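# Stack the lone carton neatly onto the carton pile

## Task

Pick up the carton that sits apart from the others, set it on top of a stack of cartons so its edges line up with the cartons underneath, and then release it.

## Robot and tools

Robot: two arms, left_arm and right_arm, each with a parallel two-finger gripper. Both report and accept poses in one scene frame: origin on the table surface midway between the arms, +x out across the table, +z up, left_arm on the +y side. The names are labels only and do not match image left or right. The left_arm base is at (+0.010, +0.272, 0) m with quat_wxyz (+1.000, 0, 0, -0.014); the right_arm base is at (-0.002, -0.306, 0) m with quat_wxyz (+0.998, 0, 0, -0.070). On each gripper the fingers extend along its local +z axis and close along its local y axis. end_effector_position is the point between the pads, roughly 1 cm short of the fingertips. Reported hand positions can be a little wrong, more so at long reach, and motions often stop a centimetre or so away from the target, usually below it.

Row format (shared by execute_actions and move): one flat list of 16 numbers covering both arms, even when only one moves. Order: left_arm x, y, z, qw, qx, qy, qz, opening, then right_arm x, y, z, qw, qx, qy, qz, opening. x, y, z are an absolute gripper position in metres in the scene frame; the quaternion is an absolute orientation, w first, in the same frame. Opening runs from -1 (closed) to +1 (fully open, 0.094 m). To hold an orientation steady, repeat the exact same quaternion every row rather than copying the reported one, which may drift. An arm meant to stay still should be sent its last reported full pose and its intended opening each call.

execute_actions(actions): a list of up to 15 actions; each action is a table of up to 15 rows, one row per control step of 1/30 s, and a short table repeats its last row until 15 steps have passed. An empty list just returns the current state and images. A target lying more than 0.6 m from that gripper's current position along any of its own axes gets the action rejected for both arms; if the first action is rejected or any action is malformed, nothing in the call runs. Every control step the command is clipped to within 70 mm and 16 degrees of the measured pose, so far targets need several actions; position has priority over orientation when both cannot be met.

move(target, speed, blocking): target is one 16-number row of absolute poses. Each gripper travels in a straight line toward it, both paths finishing together, lasting 0.5 to 10 s (cut off at 10 s). speed is in m/s, 0.002 to 0.5, default 0.25; rotation is capped at twice that value in rad/s. Rotation takes the shorter direction. Paths ignore obstacles and the other arm, and grippers may lag, wander or overshoot speed, especially with a nearly straight arm. The opening is applied when the move starts. With blocking=false the call returns after 0.5 s while motion continues; use wait(0) to check, and call wait or stop before sending more rows or moves. The result adds a move: line giving the ending (done, off_target, moving, held, fault) and any limits, plus each gripper's distance from its target. limits=paced means the sent pose was clipped; limits=held means some steps were blocked by a check, after which the arm may suddenly go fast.

wait(seconds): 0 to 10; arms keep their last command, and it returns early when a running move ends. stop(): brakes a running move, needing some distance; fingers keep moving. zoom_image(camera, region): region is [x0, y0, x1, y1] in pixels of that camera's last image, at most 504 by 504; cameras are cam_head_left and cam_head_right (504x504) and cam_left_wrist and cam_right_wrist (616x616, fisheye). read_manual(section) returns only URDF licence text. finished_scene(scene) closes the current scene, given its number, after the last command has been held; it is irreversible and reports success.

Results: a state line per arm with position and quat_wxyz, Hand target lines showing where each gripper is being driven, grip_measured (finger opening on the command scale; the final Joint positions value is the opening in metres, possibly off by about 1 mm), step readings with HELD marks for held-back steps, pose unreachable lines when the clearance check altered a command, FAULT lines, and MOTOR HOT warnings from 85 °C. At 100 °C an arm drops everything and stops until cooled.

Gripping: to hold, command an opening a bit under grip_measured; about 0.03 below is firm. In this task the pad force tops out around 13 to 25 N, so grip cartons securely and lift steadily. Random small tugs or pushes may occur.

Avoid: knocking or placing anything off the table (fails the task), letting the carton slip or drop, slamming into the stack or pressing far past contact (faster and deeper targets push harder), and letting the arms collide. Lower gently, align the carton's edges with the stack, open the gripper, then lift clear before finishing.

Each tool is called after "Emit:" in YAML: its name, and indented under it one key for each argument.

## Session

Emit:
execute_actions:
  actions: []

Scene clock: 0.00 s.
left_arm: end_effector_position=(+0.5549, +0.1039, +0.3633) grip_measured=+1.000 end_effector_quat_wxyz=(+0.005, +0.760, +0.622, +0.189) | right_arm: end_effector_position=(+0.2666, -0.3054, +0.2463) grip_measured=+1.000 end_effector_quat_wxyz=(+0.002, +0.377, +0.926, -0.009)
Joint positions: left_arm=[-0.367  1.743  2.017 -1.649 -0.329  1.406  0.094] | right_arm=[ 0.153  1.038  1.04  -1.577  0.018  0.787  0.094]
Joint velocities: left_arm=[-0.005  0.005  0.002  0.012 -0.066  0.051  0.   ] | right_arm=[-0.015 -0.024 -0.007 -0.002 -0.037 -0.007  0.   ]
Motor temperatures (°C, as the motors report them): left_arm=[30 28 29 29 30 27] | right_arm=[31 28 29 28 30 27]
Hand target (left_arm): +0.558, +0.103, +0.374; +0.017, +0.757, +0.623, +0.195
Hand target (right_arm): +0.272, -0.305, +0.253; +0.009, +0.377, +0.926, -0.006

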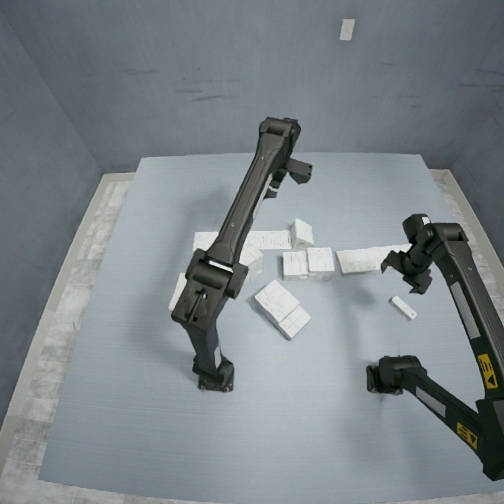

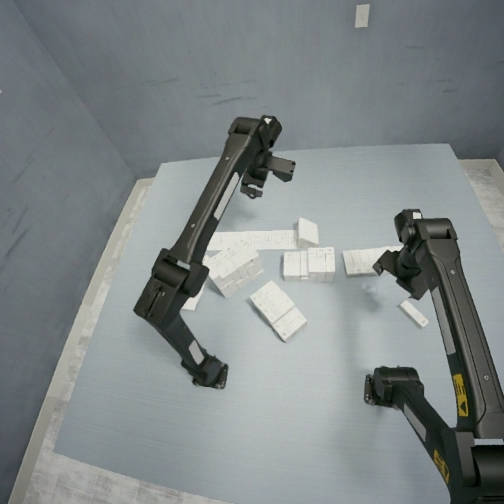

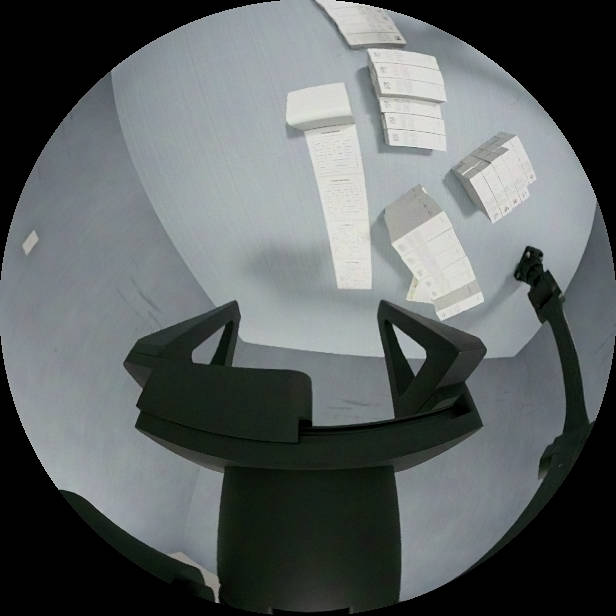

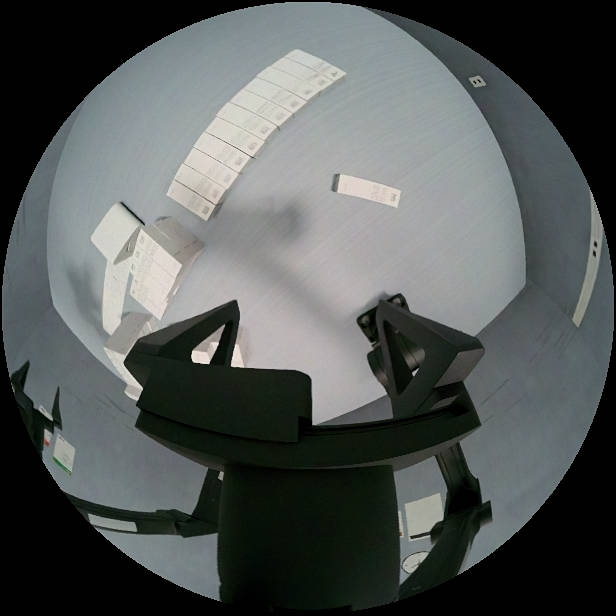

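Emit:
zoom_image:
  camera: "cam_head_right"
  region: [120, 190, 460, 360]

Emit:
zoom_image:
  camera: "cam_head_left"
  region: [140, 190, 460, 360]

Emit:
zoom_image:
  camera: "cam_left_wrist"
  region: [260, 0, 600, 340]

Emit:
zoom_image:
  camera: "cam_right_wrist"
  region: [60, 30, 460, 400]

Region (120, 190, 460, 360) of cam_head_right's 504x504 image, scaled by 1.482, with more detail than that image has.

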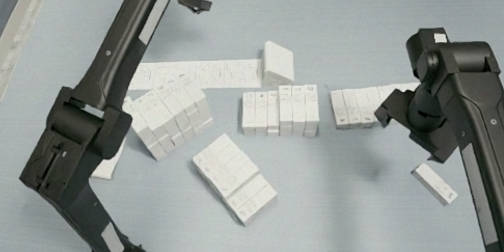

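Region (140, 190, 460, 360) of cam_head_left's 504x504 image, scaled by 1.575, with more detail than that image has; it fills the top 268 rows of this view, and the rest is white.

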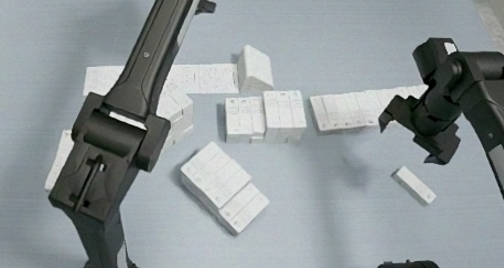

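Region (260, 0, 600, 340) of cam_left_wrist's 616x616 image, scaled by 1.482, with more detail than that image has.

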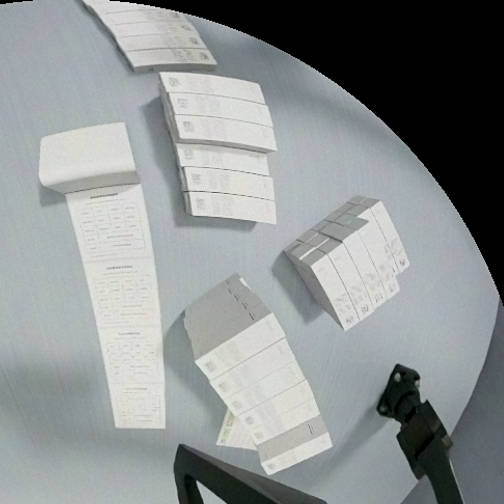

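Region (60, 30, 460, 400) of cam_right_wrist's 616x616 image, scaled by 1.260, with more detail than that image has; it fills the top 466 rows of this view, and the rest is white.

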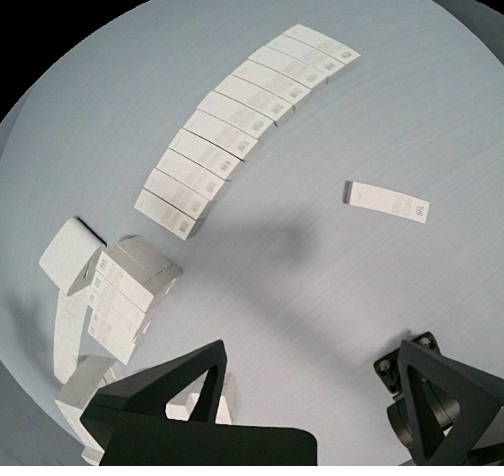

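Emit:
move:
  target: [0.45,0.35,0.36,0.005,0.76,0.622,0.189,1,0.253,-0.455,0.16,0,-0.375,0.927,0,1]
  speed: 0.3

Scene clock: 42.70 s.
left_arm: end_effector_position=(+0.4514, +0.3460, +0.3573) grip_measured=+1.000 end_effector_quat_wxyz=(-0.001, +0.757, +0.627, +0.181) | right_arm: end_effector_position=(+0.2547, -0.4544, +0.1704) grip_measured=+1.000 end_effector_quat_wxyz=(+0.008, -0.373, +0.928, -0.010)
Joint positions: left_arm=[ 0.118  1.333  1.528 -1.461 -0.205  1.879  0.094] | right_arm=[-0.384  1.12   0.896 -1.32  -0.    -1.288  0.094]
Joint velocities: left_arm=[ 0.005 -0.015  0.007  0.002 -0.022 -0.022  0.   ] | right_arm=[ 0.005 -0.005 -0.007 -0.007  0.022 -0.022  0.   ]
Motor temperatures (°C, as the motors report them): left_arm=[30 30 32 29 30 27] | right_arm=[31 28 34 28 30 27]
Hand target (left_arm): +0.449, +0.348, +0.357; +0.003, +0.760, +0.623, +0.185
Hand target (right_arm): +0.254, -0.455, +0.160; +0.003, -0.375, +0.927, -0.001
Off the commanded pose (left_arm): 0.005 m, 1 deg.
Off the commanded pose (right_arm): 0.011 m, 2 deg.
move: off_target (right_arm)
camera_calibration (this result's frames):
cam_left_wrist: T_world_to_cam=[[-0.94959, 0.218388, -0.22491, 0.43699], [-0.0378844, 0.632234, 0.773851, -0.469104], [0.311196, 0.743362, -0.59209, -0.0585667], [0, 0, 0, 1]] pos_world=[0.415416, 0.244686, 0.426623]
cam_right_wrist: T_world_to_cam=[[0.693111, -0.720497, 0.021959, -0.502916], [-0.595093, -0.554751, 0.581477, -0.197699], [-0.406771, -0.416095, -0.813266, 0.175455], [0, 0, 0, 1]] pos_world=[0.302297, -0.399017, 0.268693]

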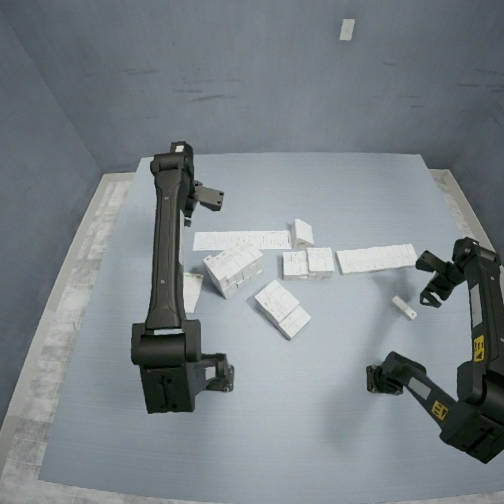

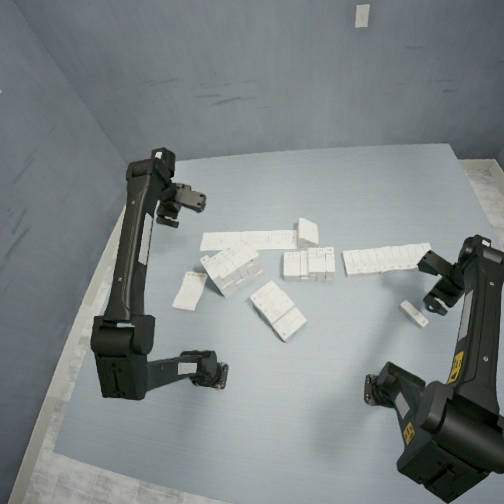

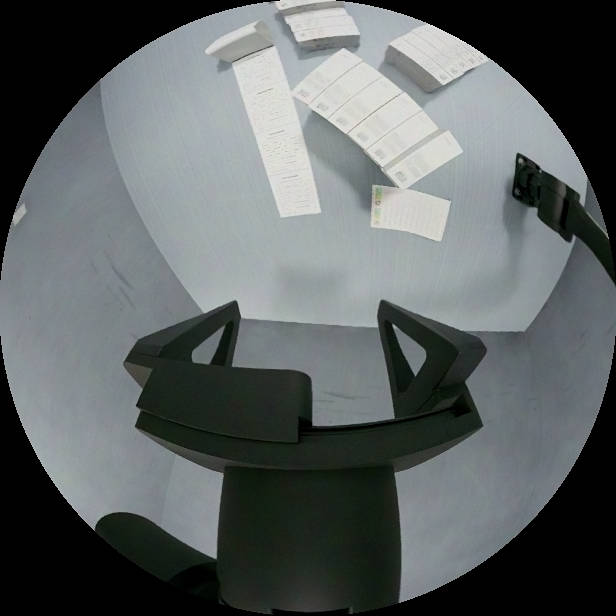

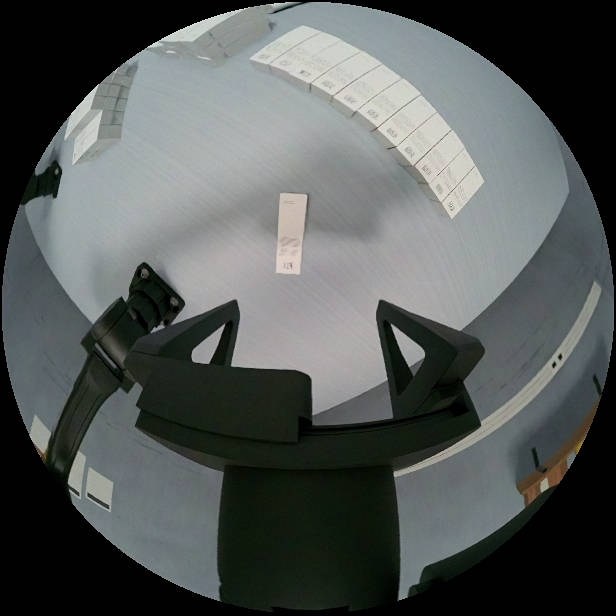

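Emit:
move:
  target: [0.45,0.35,0.36,0.005,0.76,0.622,0.189,1,0.245,-0.436,0.06,0,-0.342,0.94,0,1]
  speed: 0.2

Emit:
zoom_image:
  camera: "cam_head_right"
  region: [170, 200, 370, 350]

Scene clock: 56.83 s.
left_arm: end_effector_position=(+0.4525, +0.3459, +0.3576) grip_measured=+1.000 end_effector_quat_wxyz=(+0.000, +0.760, +0.624, +0.183) | right_arm: end_effector_position=(+0.2452, -0.4384, +0.0648) grip_measured=+1.000 end_effector_quat_wxyz=(+0.002, -0.343, +0.939, -0.002)
Joint positions: left_arm=[ 0.118  1.333  1.528 -1.457 -0.204  1.887  0.094] | right_arm=[-0.352  1.213  0.667 -1.018 -0.    -1.191  0.094]
Joint velocities: left_arm=[-0.005 -0.005 -0.002  0.017  0.066 -0.051  0.   ] | right_arm=[-0.015 -0.005  0.012 -0.002  0.007 -0.022  0.   ]
Motor temperatures (°C, as the motors report them): left_arm=[30 30 32 29 30 27] | right_arm=[31 28 33 28 30 27]
Hand target (left_arm): +0.450, +0.350, +0.360; +0.005, +0.760, +0.622, +0.189
Hand target (right_arm): +0.246, -0.436, +0.059; -0.000, -0.342, +0.940, +0.000
Off the commanded pose (left_arm): 0.005 m, 1 deg.
Off the commanded pose (right_arm): 0.005 m, 0 deg.
move: done
camera_calibration (this result's frames):
cam_left_wrist: T_world_to_cam=[[-0.947273, 0.225794, -0.227357, 0.43537], [-0.0354227, 0.631401, 0.774647, -0.470341], [0.318465, 0.741856, -0.590111, -0.0621328], [0, 0, 0, 1]] pos_world=[0.415541, 0.244763, 0.426668]
cam_right_wrist: T_world_to_cam=[[0.645169, -0.764037, 0.00194326, -0.48852], [-0.619945, -0.522005, 0.585814, -0.112895], [-0.44657, -0.379154, -0.810443, 0.118112], [0, 0, 0, 1]] pos_world=[0.297935, -0.387397, 0.162808]

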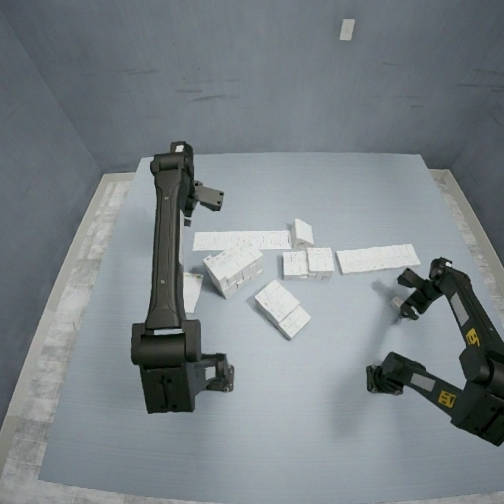

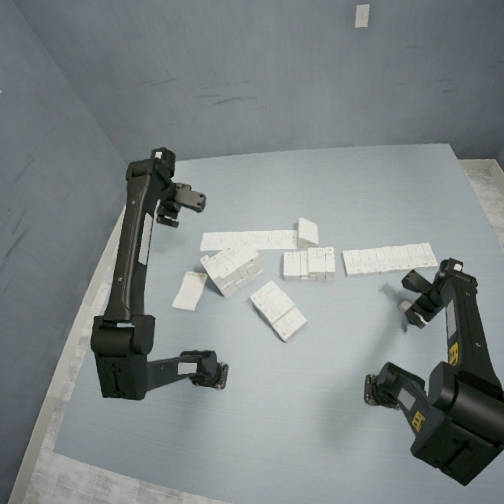

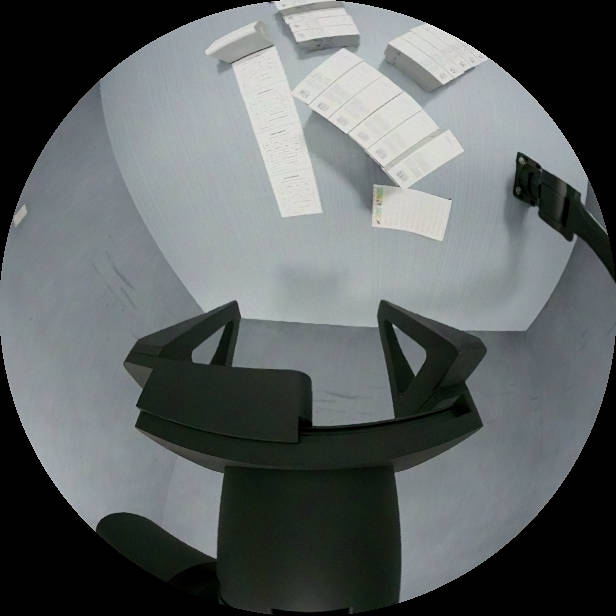

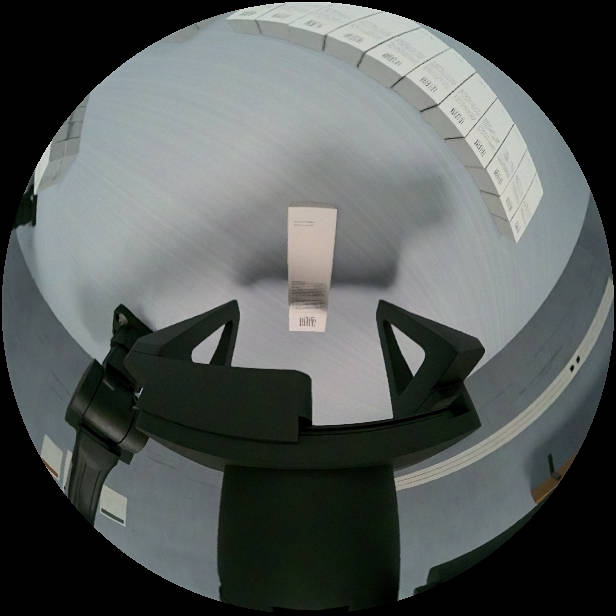

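Region (170, 200, 370, 350) of cam_head_right's 504x504 image, scaled by 2.520, with more detail than that image has; it fills the top 378 rows of this view, and the rest is white.

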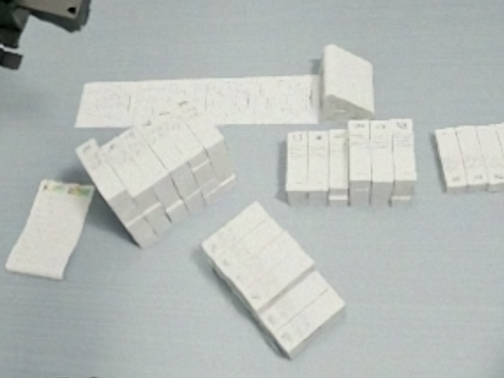

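Emit:
move:
  target: [0.45,0.35,0.36,0.005,0.76,0.622,0.189,1,0.249,-0.433,0.02,0,-0.342,0.94,0,1]
  speed: 0.08

Emit:
move:
  target: [0.45,0.35,0.36,0.005,0.76,0.622,0.189,1,0.249,-0.433,0.02,0,-0.342,0.94,0,-0.6]
  speed: 0.05

Scene clock: 69.93 s.
left_arm: end_effector_position=(+0.4525, +0.3458, +0.3575) grip_measured=+1.000 end_effector_quat_wxyz=(+0.000, +0.760, +0.624, +0.183) | right_arm: end_effector_position=(+0.2515, -0.4368, +0.0276) grip_measured=+1.000 end_effector_quat_wxyz=(+0.006, -0.342, +0.940, -0.006)
Joint positions: left_arm=[ 0.118  1.333  1.528 -1.457 -0.203  1.887  0.094] | right_arm=[-0.336  1.296  0.617 -0.875 -0.    -1.174  0.094]
Joint velocities: left_arm=[-0.005 -0.005 -0.007 -0.007 -0.051 -0.007  0.   ] | right_arm=[ 0.005  0.015 -0.007  0.002 -0.007 -0.022  0.   ]
Motor temperatures (°C, as the motors report them): left_arm=[30 30 32 29 30 27] | right_arm=[31 28 33 28 30 27]
Hand target (left_arm): +0.450, +0.350, +0.360; +0.005, +0.760, +0.622, +0.189
Hand target (right_arm): +0.249, -0.433, +0.020; +0.000, -0.342, +0.940, -0.000
Off the commanded pose (left_arm): 0.005 m, 1 deg.
Off the commanded pose (right_arm): 0.009 m, 1 deg.
move: done
camera_calibration (this result's frames):
cam_left_wrist: T_world_to_cam=[[-0.947178, 0.226183, -0.227364, 0.435216], [-0.0350826, 0.631616, 0.774487, -0.470462], [0.318783, 0.741554, -0.590318, -0.0620618], [0, 0, 0, 1]] pos_world=[0.415507, 0.244735, 0.426683]
cam_right_wrist: T_world_to_cam=[[0.644234, -0.764744, 0.0114052, -0.491642], [-0.625915, -0.518595, 0.582485, -0.0833207], [-0.439537, -0.382395, -0.812761, 0.0882924], [0, 0, 0, 1]] pos_world=[0.303388, -0.385427, 0.125901]

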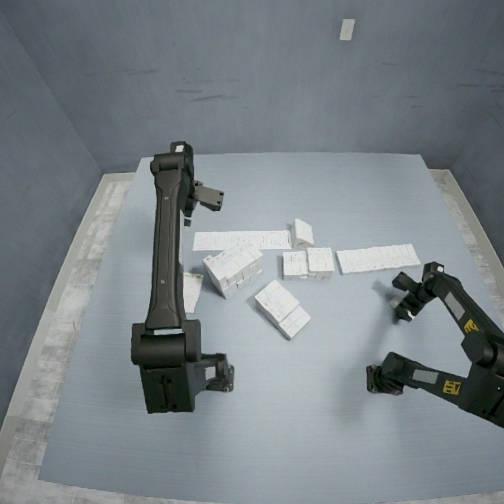

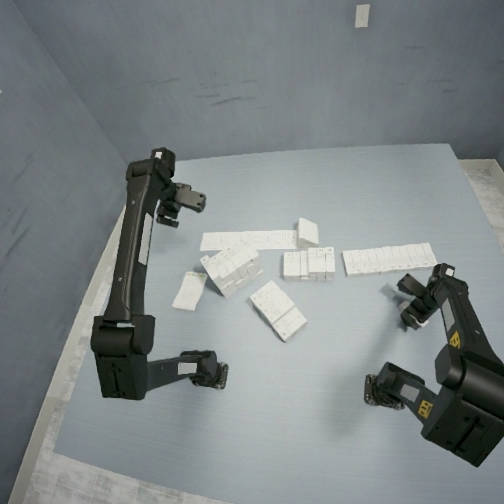

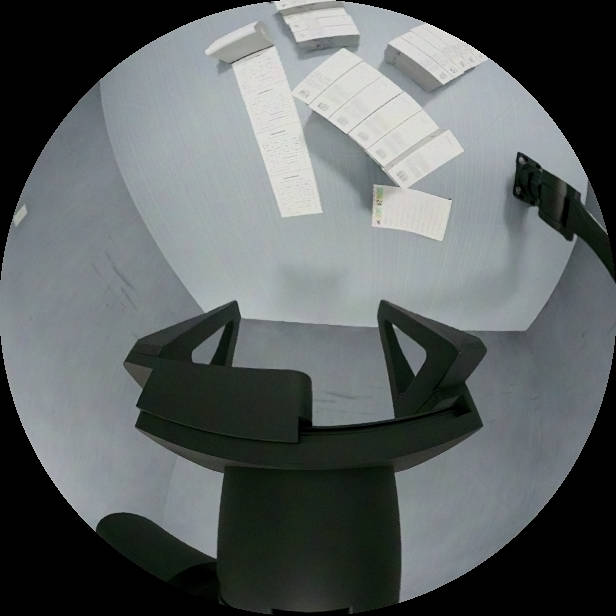

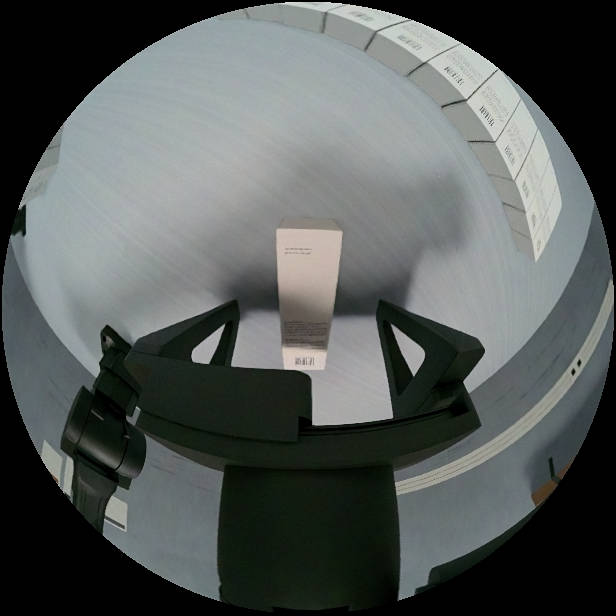

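Scene clock: 70.63 s.
left_arm: end_effector_position=(+0.4525, +0.3458, +0.3575) grip_measured=+1.000 end_effector_quat_wxyz=(+0.000, +0.760, +0.624, +0.183) | right_arm: end_effector_position=(+0.2513, -0.4367, +0.0275) grip_measured=-0.358 end_effector_quat_wxyz=(+0.006, -0.342, +0.940, -0.006)
Joint positions: left_arm=[ 0.118  1.333  1.528 -1.457 -0.203  1.887  0.094] | right_arm=[-0.336  1.296  0.616 -0.875 -0.    -1.173  0.03 ]
Joint velocities: left_arm=[-0.005  0.015  0.002  0.007  0.051 -0.066  0.   ] | right_arm=[-0.015 -0.024  0.002  0.002 -0.095 -0.007 -0.   ]
Motor temperatures (°C, as the motors report them): left_arm=[30 30 32 29 30 27] | right_arm=[31 28 33 28 30 27]
Hand target (left_arm): +0.450, +0.350, +0.360; +0.005, +0.760, +0.622, +0.189
Hand target (right_arm): +0.249, -0.433, +0.020; -0.000, -0.342, +0.940, +0.000
Off the commanded pose (left_arm): 0.005 m, 1 deg.
Off the commanded pose (right_arm): 0.009 m, 1 deg.
move: done
camera_calibration (this result's frames):
cam_left_wrist: T_world_to_cam=[[-0.947178, 0.226183, -0.227364, 0.435216], [-0.0350826, 0.631616, 0.774487, -0.470462], [0.318783, 0.741554, -0.590318, -0.0620618], [0, 0, 0, 1]] pos_world=[0.415507, 0.244735, 0.426683]
cam_right_wrist: T_world_to_cam=[[0.643654, -0.765237, 0.0110481, -0.49153], [-0.626116, -0.518226, 0.582598, -0.0831042], [-0.4401, -0.381909, -0.812685, 0.088511], [0, 0, 0, 1]] pos_world=[0.303296, -0.3854, 0.125778]

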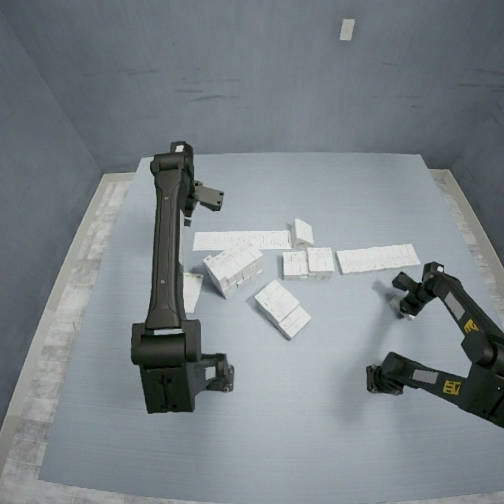

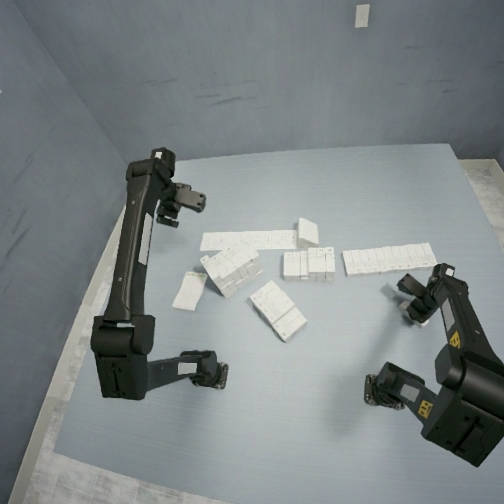

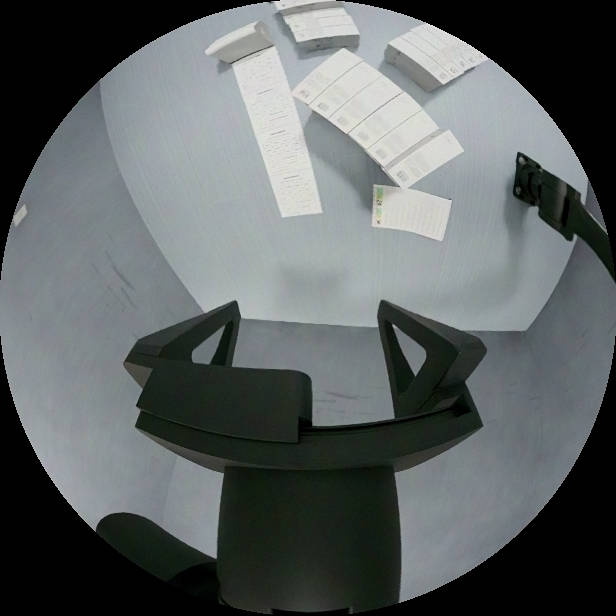

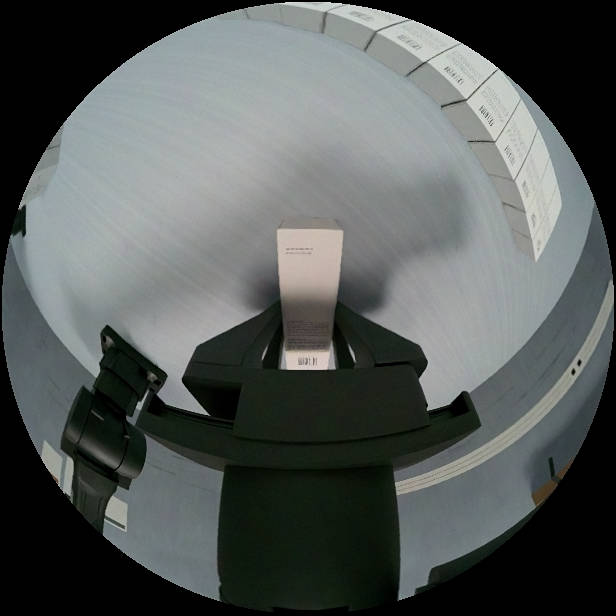

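Emit:
move:
  target: [0.45,0.35,0.36,0.005,0.76,0.622,0.189,1,0.26,-0.42,0.13,0,-0.342,0.94,0,-0.6]
  speed: 0.2

Emit:
move:
  target: [0.45,0.35,0.36,0.005,0.76,0.622,0.189,1,0.40,-0.17,0.19,0,0,1,0,-0.6]
  speed: 0.2

Scene clock: 88.37 s.
left_arm: end_effector_position=(+0.4525, +0.3458, +0.3575) grip_measured=+1.000 end_effector_quat_wxyz=(+0.000, +0.760, +0.624, +0.183) | right_arm: end_effector_position=(+0.2473, -0.4165, +0.1160) grip_measured=-0.358 end_effector_quat_wxyz=(-0.012, -0.343, +0.939, +0.011)
Joint positions: left_arm=[ 0.118  1.333  1.528 -1.457 -0.203  1.887  0.094] | right_arm=[-0.277  1.142  0.763 -1.224 -0.    -1.116  0.03 ]
Joint velocities: left_arm=[-0.005 -0.005  0.027  0.017  0.022 -0.007  0.   ] | right_arm=[-0.015  0.005 -0.007 -0.002 -0.022 -0.037 -0.001]
Motor temperatures (°C, as the motors report them): left_arm=[30 30 32 29 30 27] | right_arm=[31 28 32 28 30 27]
Hand target (left_arm): +0.450, +0.350, +0.360; +0.005, +0.760, +0.622, +0.189
Hand target (right_arm): +0.259, -0.419, +0.131; -0.000, -0.342, +0.940, +0.000
Off the commanded pose (left_arm): 0.005 m, 1 deg.
Off the commanded pose (right_arm): 0.019 m, 2 deg.
move: off_target (right_arm)
camera_calibration (this result's frames):
cam_left_wrist: T_world_to_cam=[[-0.947178, 0.226183, -0.227364, 0.435216], [-0.0350826, 0.631616, 0.774487, -0.470462], [0.318783, 0.741554, -0.590318, -0.0620618], [0, 0, 0, 1]] pos_world=[0.415507, 0.244735, 0.426683]
cam_right_wrist: T_world_to_cam=[[0.644912, -0.763548, -0.0329055, -0.468945], [-0.59898, -0.531717, 0.598748, -0.140896], [-0.47467, -0.36643, -0.800261, 0.179924], [0, 0, 0, 1]] pos_world=[0.303439, -0.367049, 0.212917]

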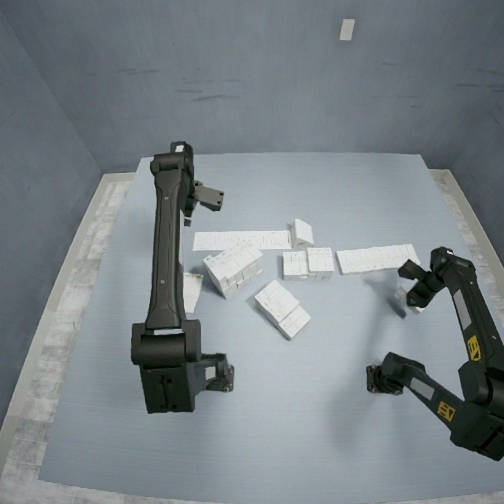

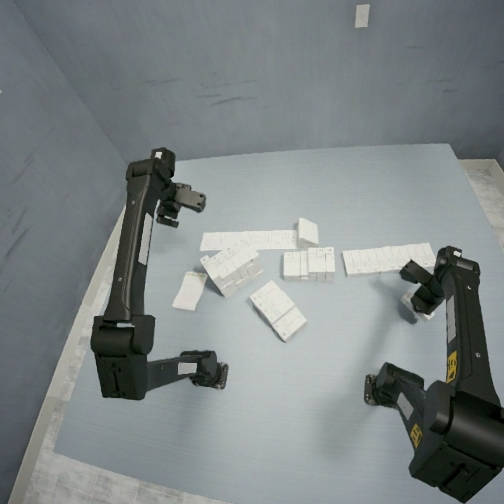

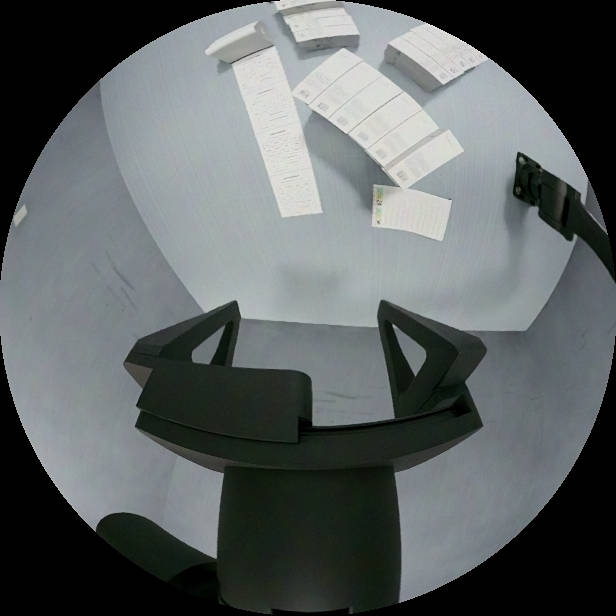

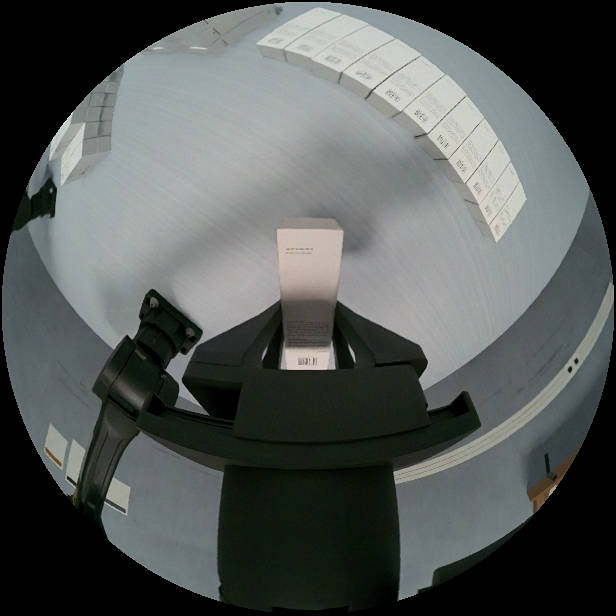

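Scene clock: 90.70 s.
left_arm: end_effector_position=(+0.4525, +0.3458, +0.3575) grip_measured=+1.000 end_effector_quat_wxyz=(+0.000, +0.760, +0.624, +0.183) | right_arm: end_effector_position=(+0.3855, -0.1749, +0.1824) grip_measured=-0.358 end_effector_quat_wxyz=(-0.009, -0.005, +1.000, -0.001)
Joint positions: left_arm=[ 0.118  1.333  1.528 -1.457 -0.203  1.887  0.094] | right_arm=[ 0.464  1.445  1.216 -1.36  -0.004  0.314  0.03 ]
Joint velocities: left_arm=[-0.015  0.015  0.002 -0.002  0.007 -0.007  0.   ] | right_arm=[-0.005  0.005 -0.017 -0.002 -0.007  0.022  0.   ]
Motor temperatures (°C, as the motors report them): left_arm=[30 30 32 29 30 27] | right_arm=[31 28 33 28 30 27]
Hand target (left_arm): +0.450, +0.350, +0.360; +0.005, +0.760, +0.622, +0.189
Hand target (right_arm): +0.399, -0.170, +0.190; -0.003, -0.000, +1.000, -0.000
Off the commanded pose (left_arm): 0.005 m, 1 deg.
Off the commanded pose (right_arm): 0.017 m, 1 deg.
move: off_target (right_arm)
camera_calibration (this result's frames):
cam_left_wrist: T_world_to_cam=[[-0.947178, 0.226183, -0.227364, 0.435216], [-0.0350826, 0.631616, 0.774487, -0.470462], [0.318783, 0.741554, -0.590318, -0.0620618], [0, 0, 0, 1]] pos_world=[0.415507, 0.244735, 0.426683]
cam_right_wrist: T_world_to_cam=[[0.0122153, -0.999924, -0.00186775, -0.174496], [-0.798216, -0.0108762, 0.602273, 0.19781], [-0.602247, -0.00586609, -0.798288, 0.499086], [0, 0, 0, 1]] pos_world=[0.460599, -0.169403, 0.278953]

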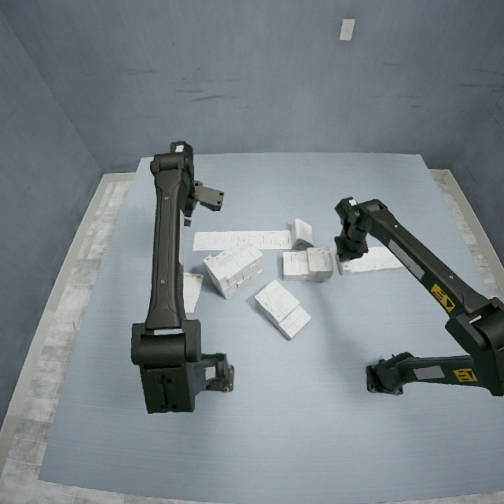

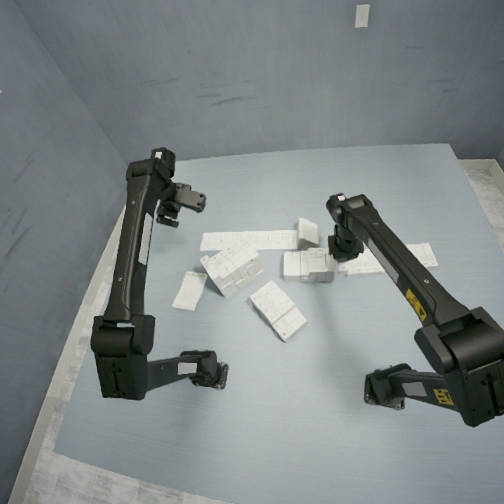

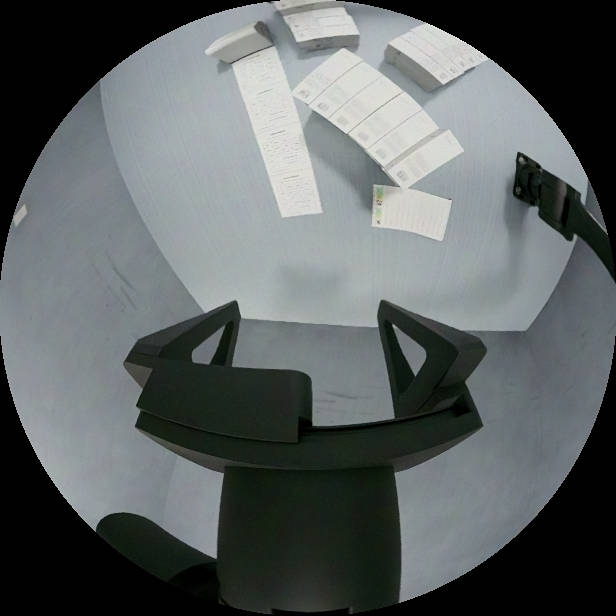

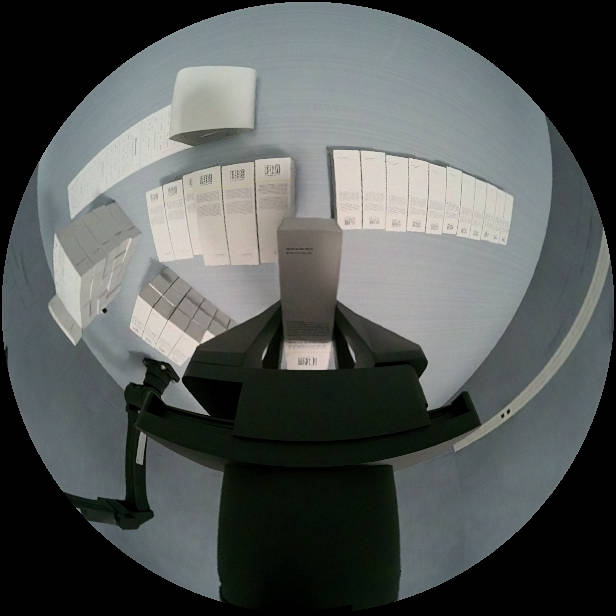

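Emit:
move:
  target: [0.45,0.35,0.36,0.005,0.76,0.622,0.189,1,0.33,-0.19,0.17,0,0,1,0,-0.6]
  speed: 0.15

Emit:
zoom_image:
  camera: "cam_right_wrist"
  region: [60, 60, 400, 320]

Scene clock: 104.40 s.
left_arm: end_effector_position=(+0.4525, +0.3458, +0.3575) grip_measured=+1.000 end_effector_quat_wxyz=(+0.000, +0.760, +0.624, +0.183) | right_arm: end_effector_position=(+0.3312, -0.1920, +0.1713) grip_measured=-0.358 end_effector_quat_wxyz=(-0.005, -0.000, +1.000, -0.000)
Joint positions: left_arm=[ 0.118  1.333  1.528 -1.457 -0.203  1.887  0.094] | right_arm=[ 0.468  1.298  1.042 -1.325 -0.003  0.328  0.03 ]
Joint velocities: left_arm=[ 0.005 -0.024  0.022  0.002 -0.022 -0.066  0.   ] | right_arm=[-0.005 -0.015 -0.012 -0.012 -0.022  0.007 -0.001]
Motor temperatures (°C, as the motors report them): left_arm=[30 30 32 29 30 27] | right_arm=[31 28 36 28 30 27]
Hand target (left_arm): +0.450, +0.350, +0.360; +0.005, +0.760, +0.622, +0.189
Hand target (right_arm): +0.330, -0.190, +0.170; -0.000, -0.000, +1.000, +0.000
Off the commanded pose (left_arm): 0.005 m, 1 deg.
Off the commanded pose (right_arm): 0.003 m, 1 deg.
move: done
camera_calibration (this result's frames):
cam_left_wrist: T_world_to_cam=[[-0.947178, 0.226183, -0.227364, 0.435216], [-0.0350826, 0.631616, 0.774487, -0.470462], [0.318783, 0.741554, -0.590318, -0.0620618], [0, 0, 0, 1]] pos_world=[0.415507, 0.244735, 0.426683]
cam_right_wrist: T_world_to_cam=[[0.00195233, -0.999993, -0.00310327, -0.187332], [-0.803065, -0.00341705, 0.595881, 0.165136], [-0.595888, 0.00132877, -0.803067, 0.457451], [0, 0, 0, 1]] pos_world=[0.40557, -0.187375, 0.268381]

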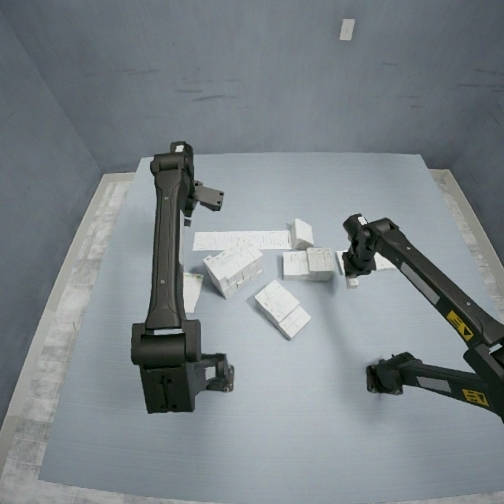

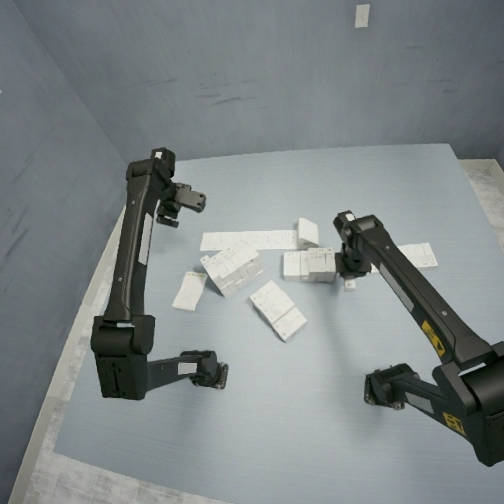

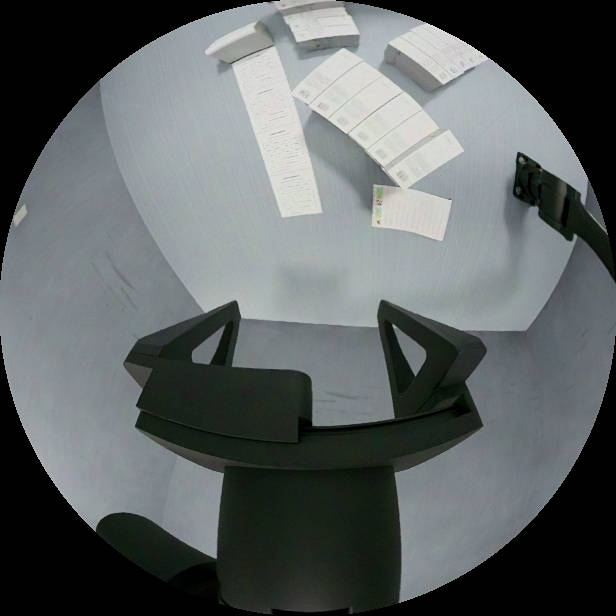

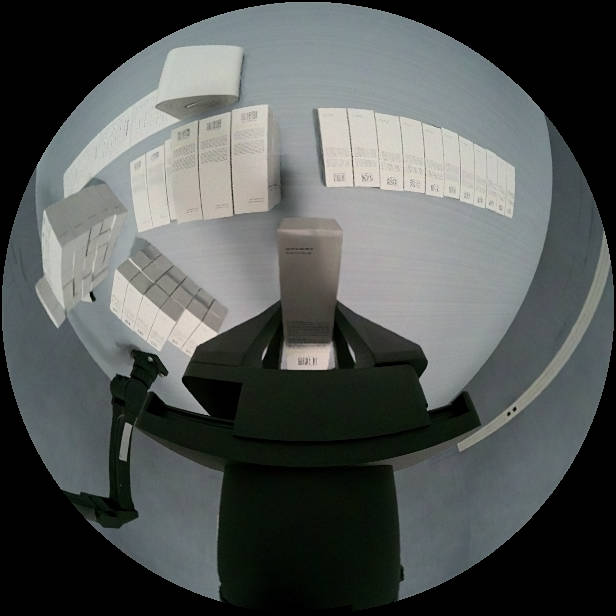

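Region (60, 60, 400, 320) of cam_right_wrist's 616x616 image, scaled by 1.482, with more detail than that image has; it fills the top 385 rows of this view, and the rest is white.

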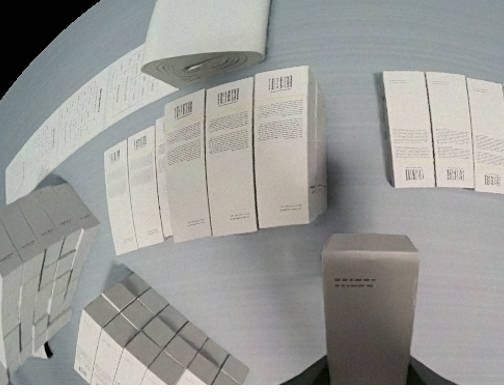

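Emit:
move:
  target: [0.45,0.35,0.36,0.005,0.76,0.622,0.189,1,0.43,-0.141,0.165,0,0,1,0,-0.6]
  speed: 0.1

Emit:
zoom_image:
  camera: "cam_head_left"
  region: [260, 190, 420, 310]

Emit:
zoom_image:
  camera: "cam_head_right"
  region: [260, 190, 420, 310]

Scene clock: 123.03 s.
left_arm: end_effector_position=(+0.4525, +0.3458, +0.3575) grip_measured=+1.000 end_effector_quat_wxyz=(+0.000, +0.760, +0.624, +0.183) | right_arm: end_effector_position=(+0.4125, -0.1516, +0.1583) grip_measured=-0.358 end_effector_quat_wxyz=(-0.014, -0.000, +1.000, -0.004)
Joint positions: left_arm=[ 0.118  1.333  1.528 -1.457 -0.203  1.887  0.094] | right_arm=[ 0.495  1.552  1.27  -1.317 -0.003  0.355  0.03 ]
Joint velocities: left_arm=[-0.005 -0.005 -0.007  0.012 -0.022  0.066  0.   ] | right_arm=[-0.015 -0.015 -0.012 -0.007  0.022 -0.037 -0.   ]
Motor temperatures (°C, as the motors report them): left_arm=[30 30 32 29 30 27] | right_arm=[31 28 35 28 30 27]
Hand target (left_arm): +0.450, +0.350, +0.360; +0.005, +0.760, +0.622, +0.189
Hand target (right_arm): +0.430, -0.142, +0.165; +0.000, -0.000, +1.000, +0.000
Off the commanded pose (left_arm): 0.005 m, 1 deg.
Off the commanded pose (right_arm): 0.022 m, 2 deg.
move: off_target (right_arm)
camera_calibration (this result's frames):
cam_left_wrist: T_world_to_cam=[[-0.947178, 0.226183, -0.227364, 0.435216], [-0.0350826, 0.631616, 0.774487, -0.470462], [0.318783, 0.741554, -0.590318, -0.0620618], [0, 0, 0, 1]] pos_world=[0.415507, 0.244735, 0.426683]
cam_right_wrist: T_world_to_cam=[[0.00234339, -0.99999, 0.00376061, -0.148394], [-0.792293, 0.00043786, 0.610141, 0.232187], [-0.610136, -0.0044093, -0.792284, 0.49872], [0, 0, 0, 1]] pos_world=[0.488595, -0.146295, 0.254019]

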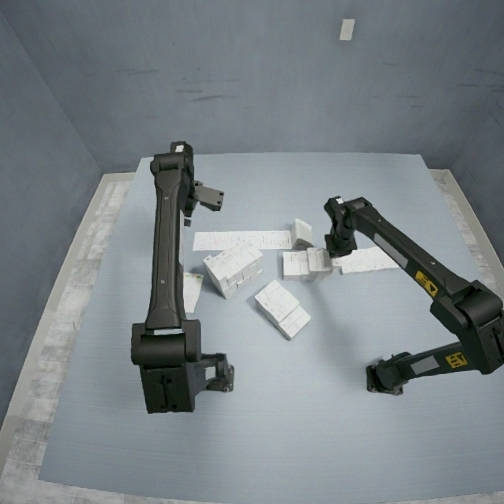

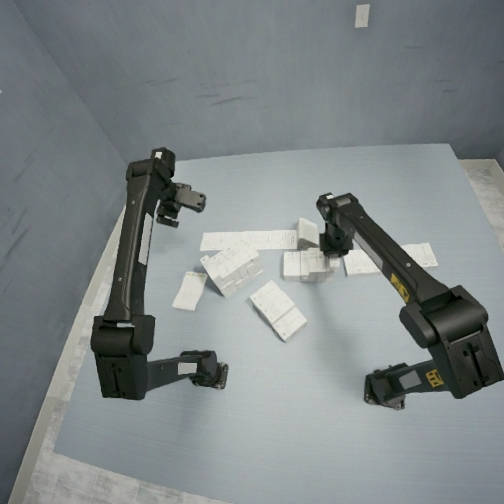

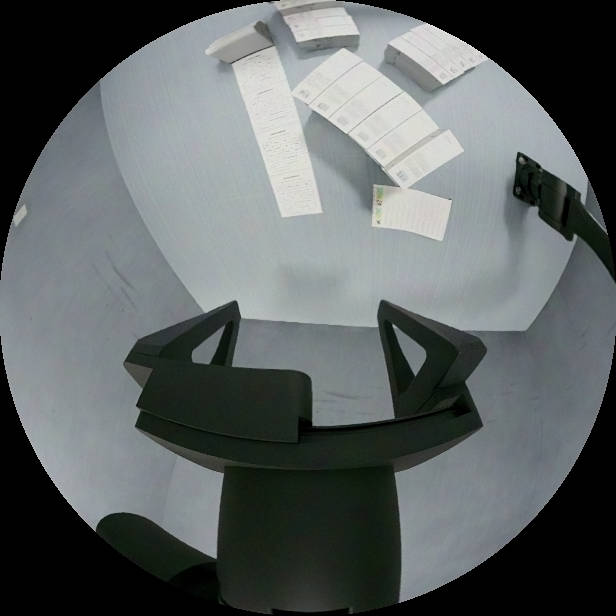

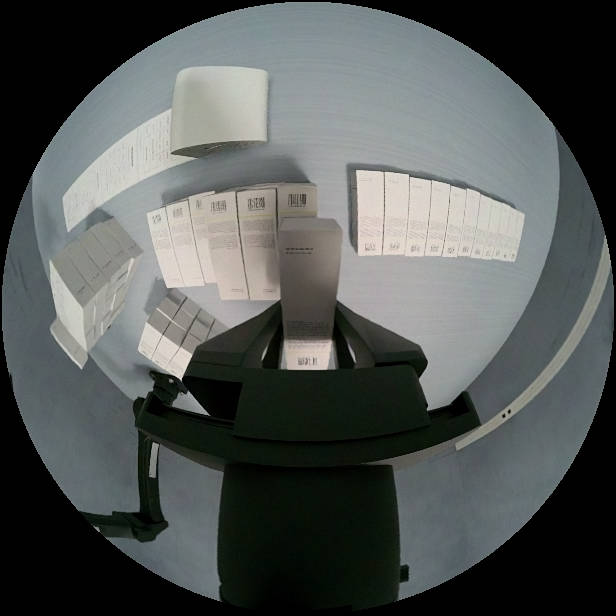

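Region (260, 190, 420, 310) of cam_head_left's 504x504 image, scaled by 3.150, with more detail than that image has; it fills the top 378 rows of this view, and the rest is white.

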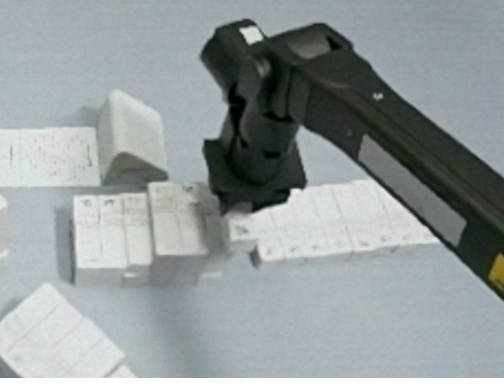

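Region (260, 190, 420, 310) of cam_head_right's 504x504 image, scaled by 3.150, with more detail than that image has; it fills the top 378 rows of this view, and the rest is white.

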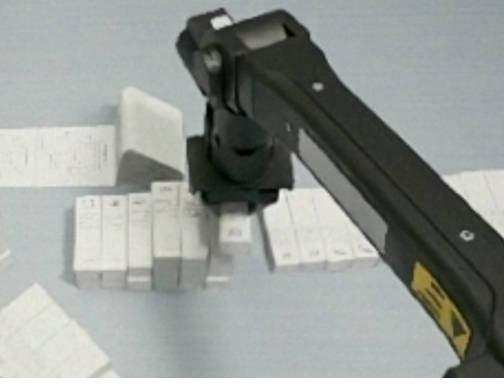

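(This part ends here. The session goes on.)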